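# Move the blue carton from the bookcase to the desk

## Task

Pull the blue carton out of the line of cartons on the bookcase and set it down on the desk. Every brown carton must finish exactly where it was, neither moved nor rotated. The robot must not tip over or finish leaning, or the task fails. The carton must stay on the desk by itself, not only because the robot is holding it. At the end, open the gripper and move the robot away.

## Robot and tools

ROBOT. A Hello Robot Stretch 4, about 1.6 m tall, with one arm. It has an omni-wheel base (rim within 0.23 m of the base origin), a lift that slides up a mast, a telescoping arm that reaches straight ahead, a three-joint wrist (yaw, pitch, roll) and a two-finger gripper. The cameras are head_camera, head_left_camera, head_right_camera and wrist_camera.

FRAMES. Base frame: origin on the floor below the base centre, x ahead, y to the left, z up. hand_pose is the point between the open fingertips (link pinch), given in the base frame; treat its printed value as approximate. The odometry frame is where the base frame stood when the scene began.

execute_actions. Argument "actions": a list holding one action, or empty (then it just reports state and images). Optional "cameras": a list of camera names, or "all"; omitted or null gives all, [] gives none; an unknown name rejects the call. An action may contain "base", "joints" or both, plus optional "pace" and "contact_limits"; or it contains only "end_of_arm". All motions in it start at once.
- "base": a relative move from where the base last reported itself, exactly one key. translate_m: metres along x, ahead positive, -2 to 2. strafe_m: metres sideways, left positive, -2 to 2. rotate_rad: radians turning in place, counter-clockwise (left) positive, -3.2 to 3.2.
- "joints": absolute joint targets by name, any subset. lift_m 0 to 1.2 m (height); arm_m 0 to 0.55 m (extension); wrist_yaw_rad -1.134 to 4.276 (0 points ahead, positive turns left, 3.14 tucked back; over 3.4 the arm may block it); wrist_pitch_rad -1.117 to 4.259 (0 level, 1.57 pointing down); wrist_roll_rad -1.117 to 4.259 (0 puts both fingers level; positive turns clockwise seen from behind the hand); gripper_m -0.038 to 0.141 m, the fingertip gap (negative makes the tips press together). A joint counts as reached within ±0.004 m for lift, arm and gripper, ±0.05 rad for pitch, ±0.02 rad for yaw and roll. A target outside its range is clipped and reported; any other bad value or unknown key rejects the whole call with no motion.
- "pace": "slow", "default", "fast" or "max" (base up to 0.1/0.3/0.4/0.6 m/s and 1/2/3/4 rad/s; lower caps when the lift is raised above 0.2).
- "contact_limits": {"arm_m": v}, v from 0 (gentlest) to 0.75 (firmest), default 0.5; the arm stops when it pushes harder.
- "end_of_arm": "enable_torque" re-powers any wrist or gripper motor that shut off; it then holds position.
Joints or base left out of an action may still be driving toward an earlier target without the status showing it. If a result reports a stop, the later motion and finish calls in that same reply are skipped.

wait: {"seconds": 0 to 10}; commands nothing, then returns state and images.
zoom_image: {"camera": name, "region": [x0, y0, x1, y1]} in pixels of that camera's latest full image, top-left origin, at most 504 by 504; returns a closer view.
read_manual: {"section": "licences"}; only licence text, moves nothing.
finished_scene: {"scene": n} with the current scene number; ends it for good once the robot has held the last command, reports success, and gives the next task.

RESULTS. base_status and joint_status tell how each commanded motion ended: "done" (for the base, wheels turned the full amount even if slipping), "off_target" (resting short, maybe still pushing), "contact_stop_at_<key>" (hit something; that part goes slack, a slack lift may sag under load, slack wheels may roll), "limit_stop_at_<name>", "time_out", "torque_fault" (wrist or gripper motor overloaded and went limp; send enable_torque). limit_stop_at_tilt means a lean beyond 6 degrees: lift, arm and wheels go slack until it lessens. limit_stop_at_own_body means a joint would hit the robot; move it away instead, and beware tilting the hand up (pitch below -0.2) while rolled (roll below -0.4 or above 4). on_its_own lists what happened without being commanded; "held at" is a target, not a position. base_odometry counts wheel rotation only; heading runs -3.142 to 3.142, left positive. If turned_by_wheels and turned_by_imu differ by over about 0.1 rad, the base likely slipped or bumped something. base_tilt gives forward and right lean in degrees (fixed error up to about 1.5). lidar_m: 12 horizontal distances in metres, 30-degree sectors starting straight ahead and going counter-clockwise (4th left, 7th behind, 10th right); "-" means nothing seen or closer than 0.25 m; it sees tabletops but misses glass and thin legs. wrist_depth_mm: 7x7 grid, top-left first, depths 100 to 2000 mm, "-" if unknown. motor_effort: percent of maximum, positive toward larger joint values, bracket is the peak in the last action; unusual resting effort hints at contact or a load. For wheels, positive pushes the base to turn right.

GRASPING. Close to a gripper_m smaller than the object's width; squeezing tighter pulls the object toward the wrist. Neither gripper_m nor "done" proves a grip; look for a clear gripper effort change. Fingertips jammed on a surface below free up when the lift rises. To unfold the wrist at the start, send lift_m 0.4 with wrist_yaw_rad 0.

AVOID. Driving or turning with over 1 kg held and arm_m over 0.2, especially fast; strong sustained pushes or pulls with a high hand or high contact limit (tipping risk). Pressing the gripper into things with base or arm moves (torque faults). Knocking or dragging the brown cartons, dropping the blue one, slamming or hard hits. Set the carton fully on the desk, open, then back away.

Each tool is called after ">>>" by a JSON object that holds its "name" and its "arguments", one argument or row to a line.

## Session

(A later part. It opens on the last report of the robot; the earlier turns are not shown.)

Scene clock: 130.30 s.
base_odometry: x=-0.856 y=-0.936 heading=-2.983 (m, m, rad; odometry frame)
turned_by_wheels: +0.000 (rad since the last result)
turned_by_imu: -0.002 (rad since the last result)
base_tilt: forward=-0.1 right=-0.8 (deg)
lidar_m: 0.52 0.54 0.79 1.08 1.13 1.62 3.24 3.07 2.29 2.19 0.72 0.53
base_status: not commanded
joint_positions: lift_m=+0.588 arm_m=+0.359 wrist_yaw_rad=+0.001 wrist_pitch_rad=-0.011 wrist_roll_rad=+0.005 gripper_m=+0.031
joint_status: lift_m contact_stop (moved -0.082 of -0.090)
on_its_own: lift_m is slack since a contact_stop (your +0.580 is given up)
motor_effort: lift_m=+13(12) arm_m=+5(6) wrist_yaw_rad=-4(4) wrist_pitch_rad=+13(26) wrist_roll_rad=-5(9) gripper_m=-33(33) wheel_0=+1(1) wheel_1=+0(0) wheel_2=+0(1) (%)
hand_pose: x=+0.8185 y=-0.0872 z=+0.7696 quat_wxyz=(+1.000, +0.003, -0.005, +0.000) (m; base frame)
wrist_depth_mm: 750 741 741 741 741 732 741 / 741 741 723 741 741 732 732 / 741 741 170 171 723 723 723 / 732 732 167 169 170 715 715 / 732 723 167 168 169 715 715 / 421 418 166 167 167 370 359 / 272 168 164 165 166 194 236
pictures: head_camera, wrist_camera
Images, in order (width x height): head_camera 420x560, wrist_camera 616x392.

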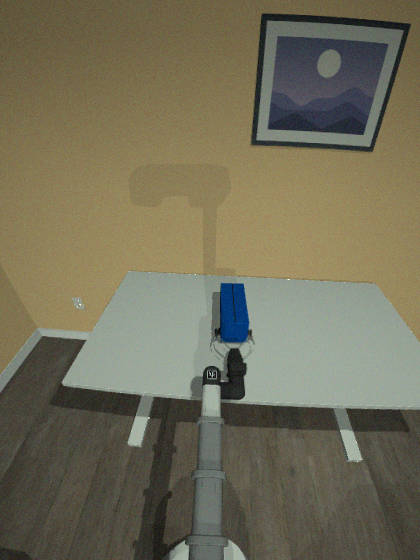

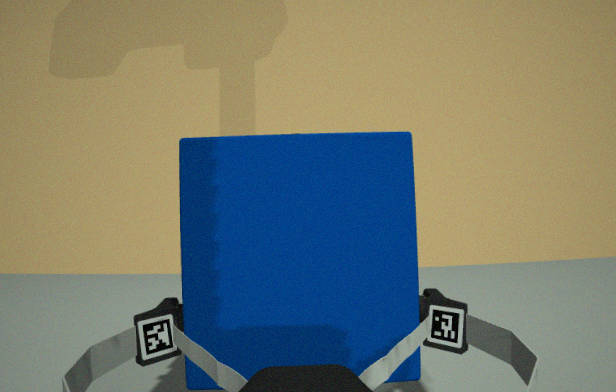

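Landed. Release.

>>> {"name": "execute_actions", "arguments": {
  "actions": [
    {"joints":{"gripper_m":0.135,"lift_m":0.595}}
  ],
  "cameras": []
}}

>>> {"name": "execute_actions", "arguments": {
  "actions": [
    {"joints":{"arm_m":0.0},"base":{"translate_m":-0.3}}
  ]
}}

Scene clock: 134.70 s.
base_odometry: x=-0.856 y=-0.936 heading=-2.983 (m, m, rad; odometry frame)
turned_by_wheels: +0.000 (rad since the last result)
turned_by_imu: -0.001 (rad since the last result)
base_tilt: forward=-0.1 right=-0.8 (deg)
lidar_m: 0.53 0.53 0.75 1.10 1.16 1.62 3.49 3.08 2.31 2.16 0.70 0.55
base_status: not commanded
joint_positions: lift_m=+0.595 arm_m=+0.359 wrist_yaw_rad=+0.000 wrist_pitch_rad=-0.003 wrist_roll_rad=+0.004 gripper_m=+0.135
joint_status: all done
motor_effort: lift_m=+22(23) arm_m=+6(5) wrist_yaw_rad=-2(3) wrist_pitch_rad=-7(7) wrist_roll_rad=-2(2) gripper_m=+0(36) wheel_0=+1(1) wheel_1=+0(0) wheel_2=+0(0) (%)
hand_pose: x=+0.8184 y=-0.0873 z=+0.7739 quat_wxyz=(+1.000, +0.002, -0.002, +0.000) (m; base frame)
wrist_depth_mm: 741 732 741 732 732 732 723 / 741 732 723 732 723 732 723 / 741 723 723 732 723 723 723 / 732 715 192 193 715 723 715 / 723 723 191 192 193 723 715 / 394 319 191 191 192 314 338 / 260 236 189 151 191 226 234
pictures: none
No camera images: the call's "cameras" was empty. Leave "cameras" out to get every camera's image.

Scene clock: 137.17 s.
base_odometry: x=-0.560 y=-0.889 heading=-2.983 (m, m, rad; odometry frame)
turned_by_wheels: +0.000 (rad since the last result)
turned_by_imu: +0.000 (rad since the last result)
base_tilt: forward=+0.0 right=-0.8 (deg)
lidar_m: 0.80 0.85 1.55 1.09 1.16 2.23 2.87 3.07 2.30 2.18 1.12 0.84
base_status: done
joint_positions: lift_m=+0.595 arm_m=+0.002 wrist_yaw_rad=+0.000 wrist_pitch_rad=-0.004 wrist_roll_rad=+0.004 gripper_m=+0.135
joint_status: all done
motor_effort: lift_m=+21(21) arm_m=-7(6) wrist_yaw_rad=-1(2) wrist_pitch_rad=-7(9) wrist_roll_rad=-2(2) gripper_m=+1(0) wheel_0=-2(4) wheel_1=+0(4) wheel_2=-1(9) (%)
hand_pose: x=+0.4614 y=-0.0875 z=+0.7740 quat_wxyz=(+1.000, +0.002, -0.002, +0.000) (m; base frame)
wrist_depth_mm: 1464 1464 1397 1397 1397 1397 1397 / 1397 1430 1430 1430 1397 1397 1366 / 1430 1397 1430 1430 1397 1397 1366 / 1397 1430 1430 1366 1366 1397 1366 / 1430 1042 976 854 854 788 741 / 1397 585 1397 1366 574 1336 960 / 1366 946 1336 152 1336 1366 1336
pictures: head_camera, head_left_camera, head_right_camera, wrist_camera
Images, in order (width x height): head_camera 420x560, head_left_camera 420x672, head_right_camera 420x672, wrist_camera 616x392.

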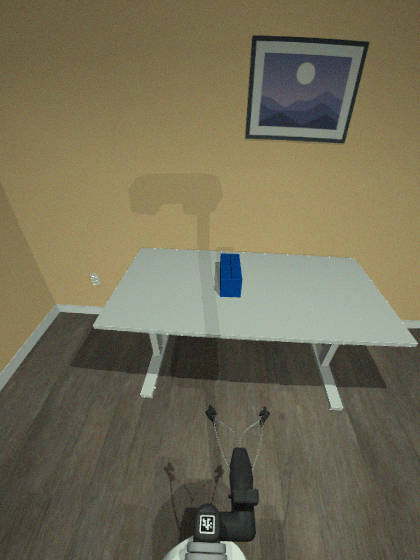

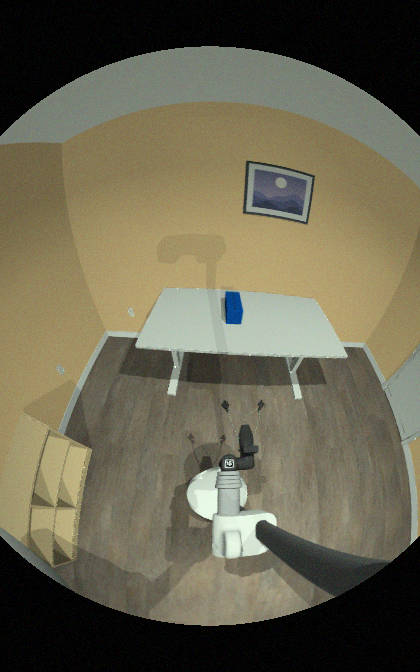

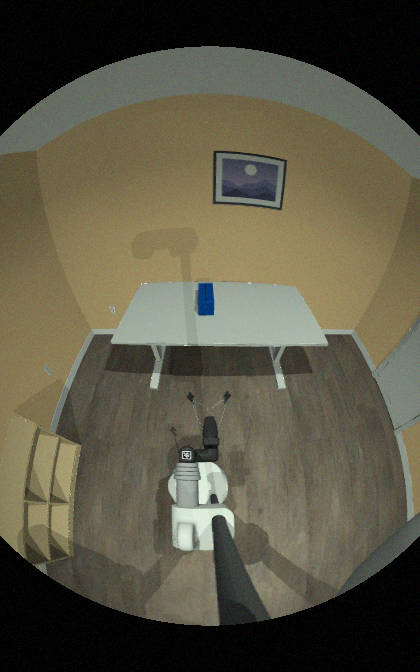

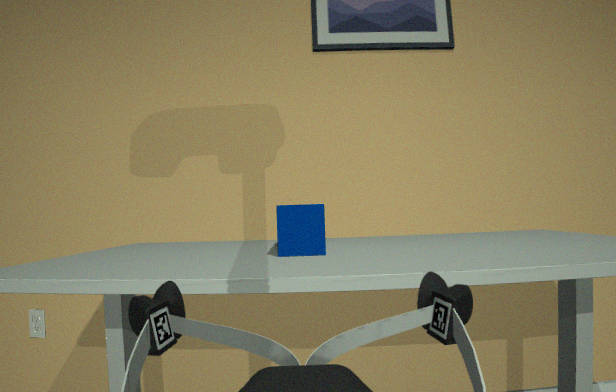

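>>> {"name": "finished_scene", "arguments": {
  "scene": 1
}}

The scene is finished: the task was done.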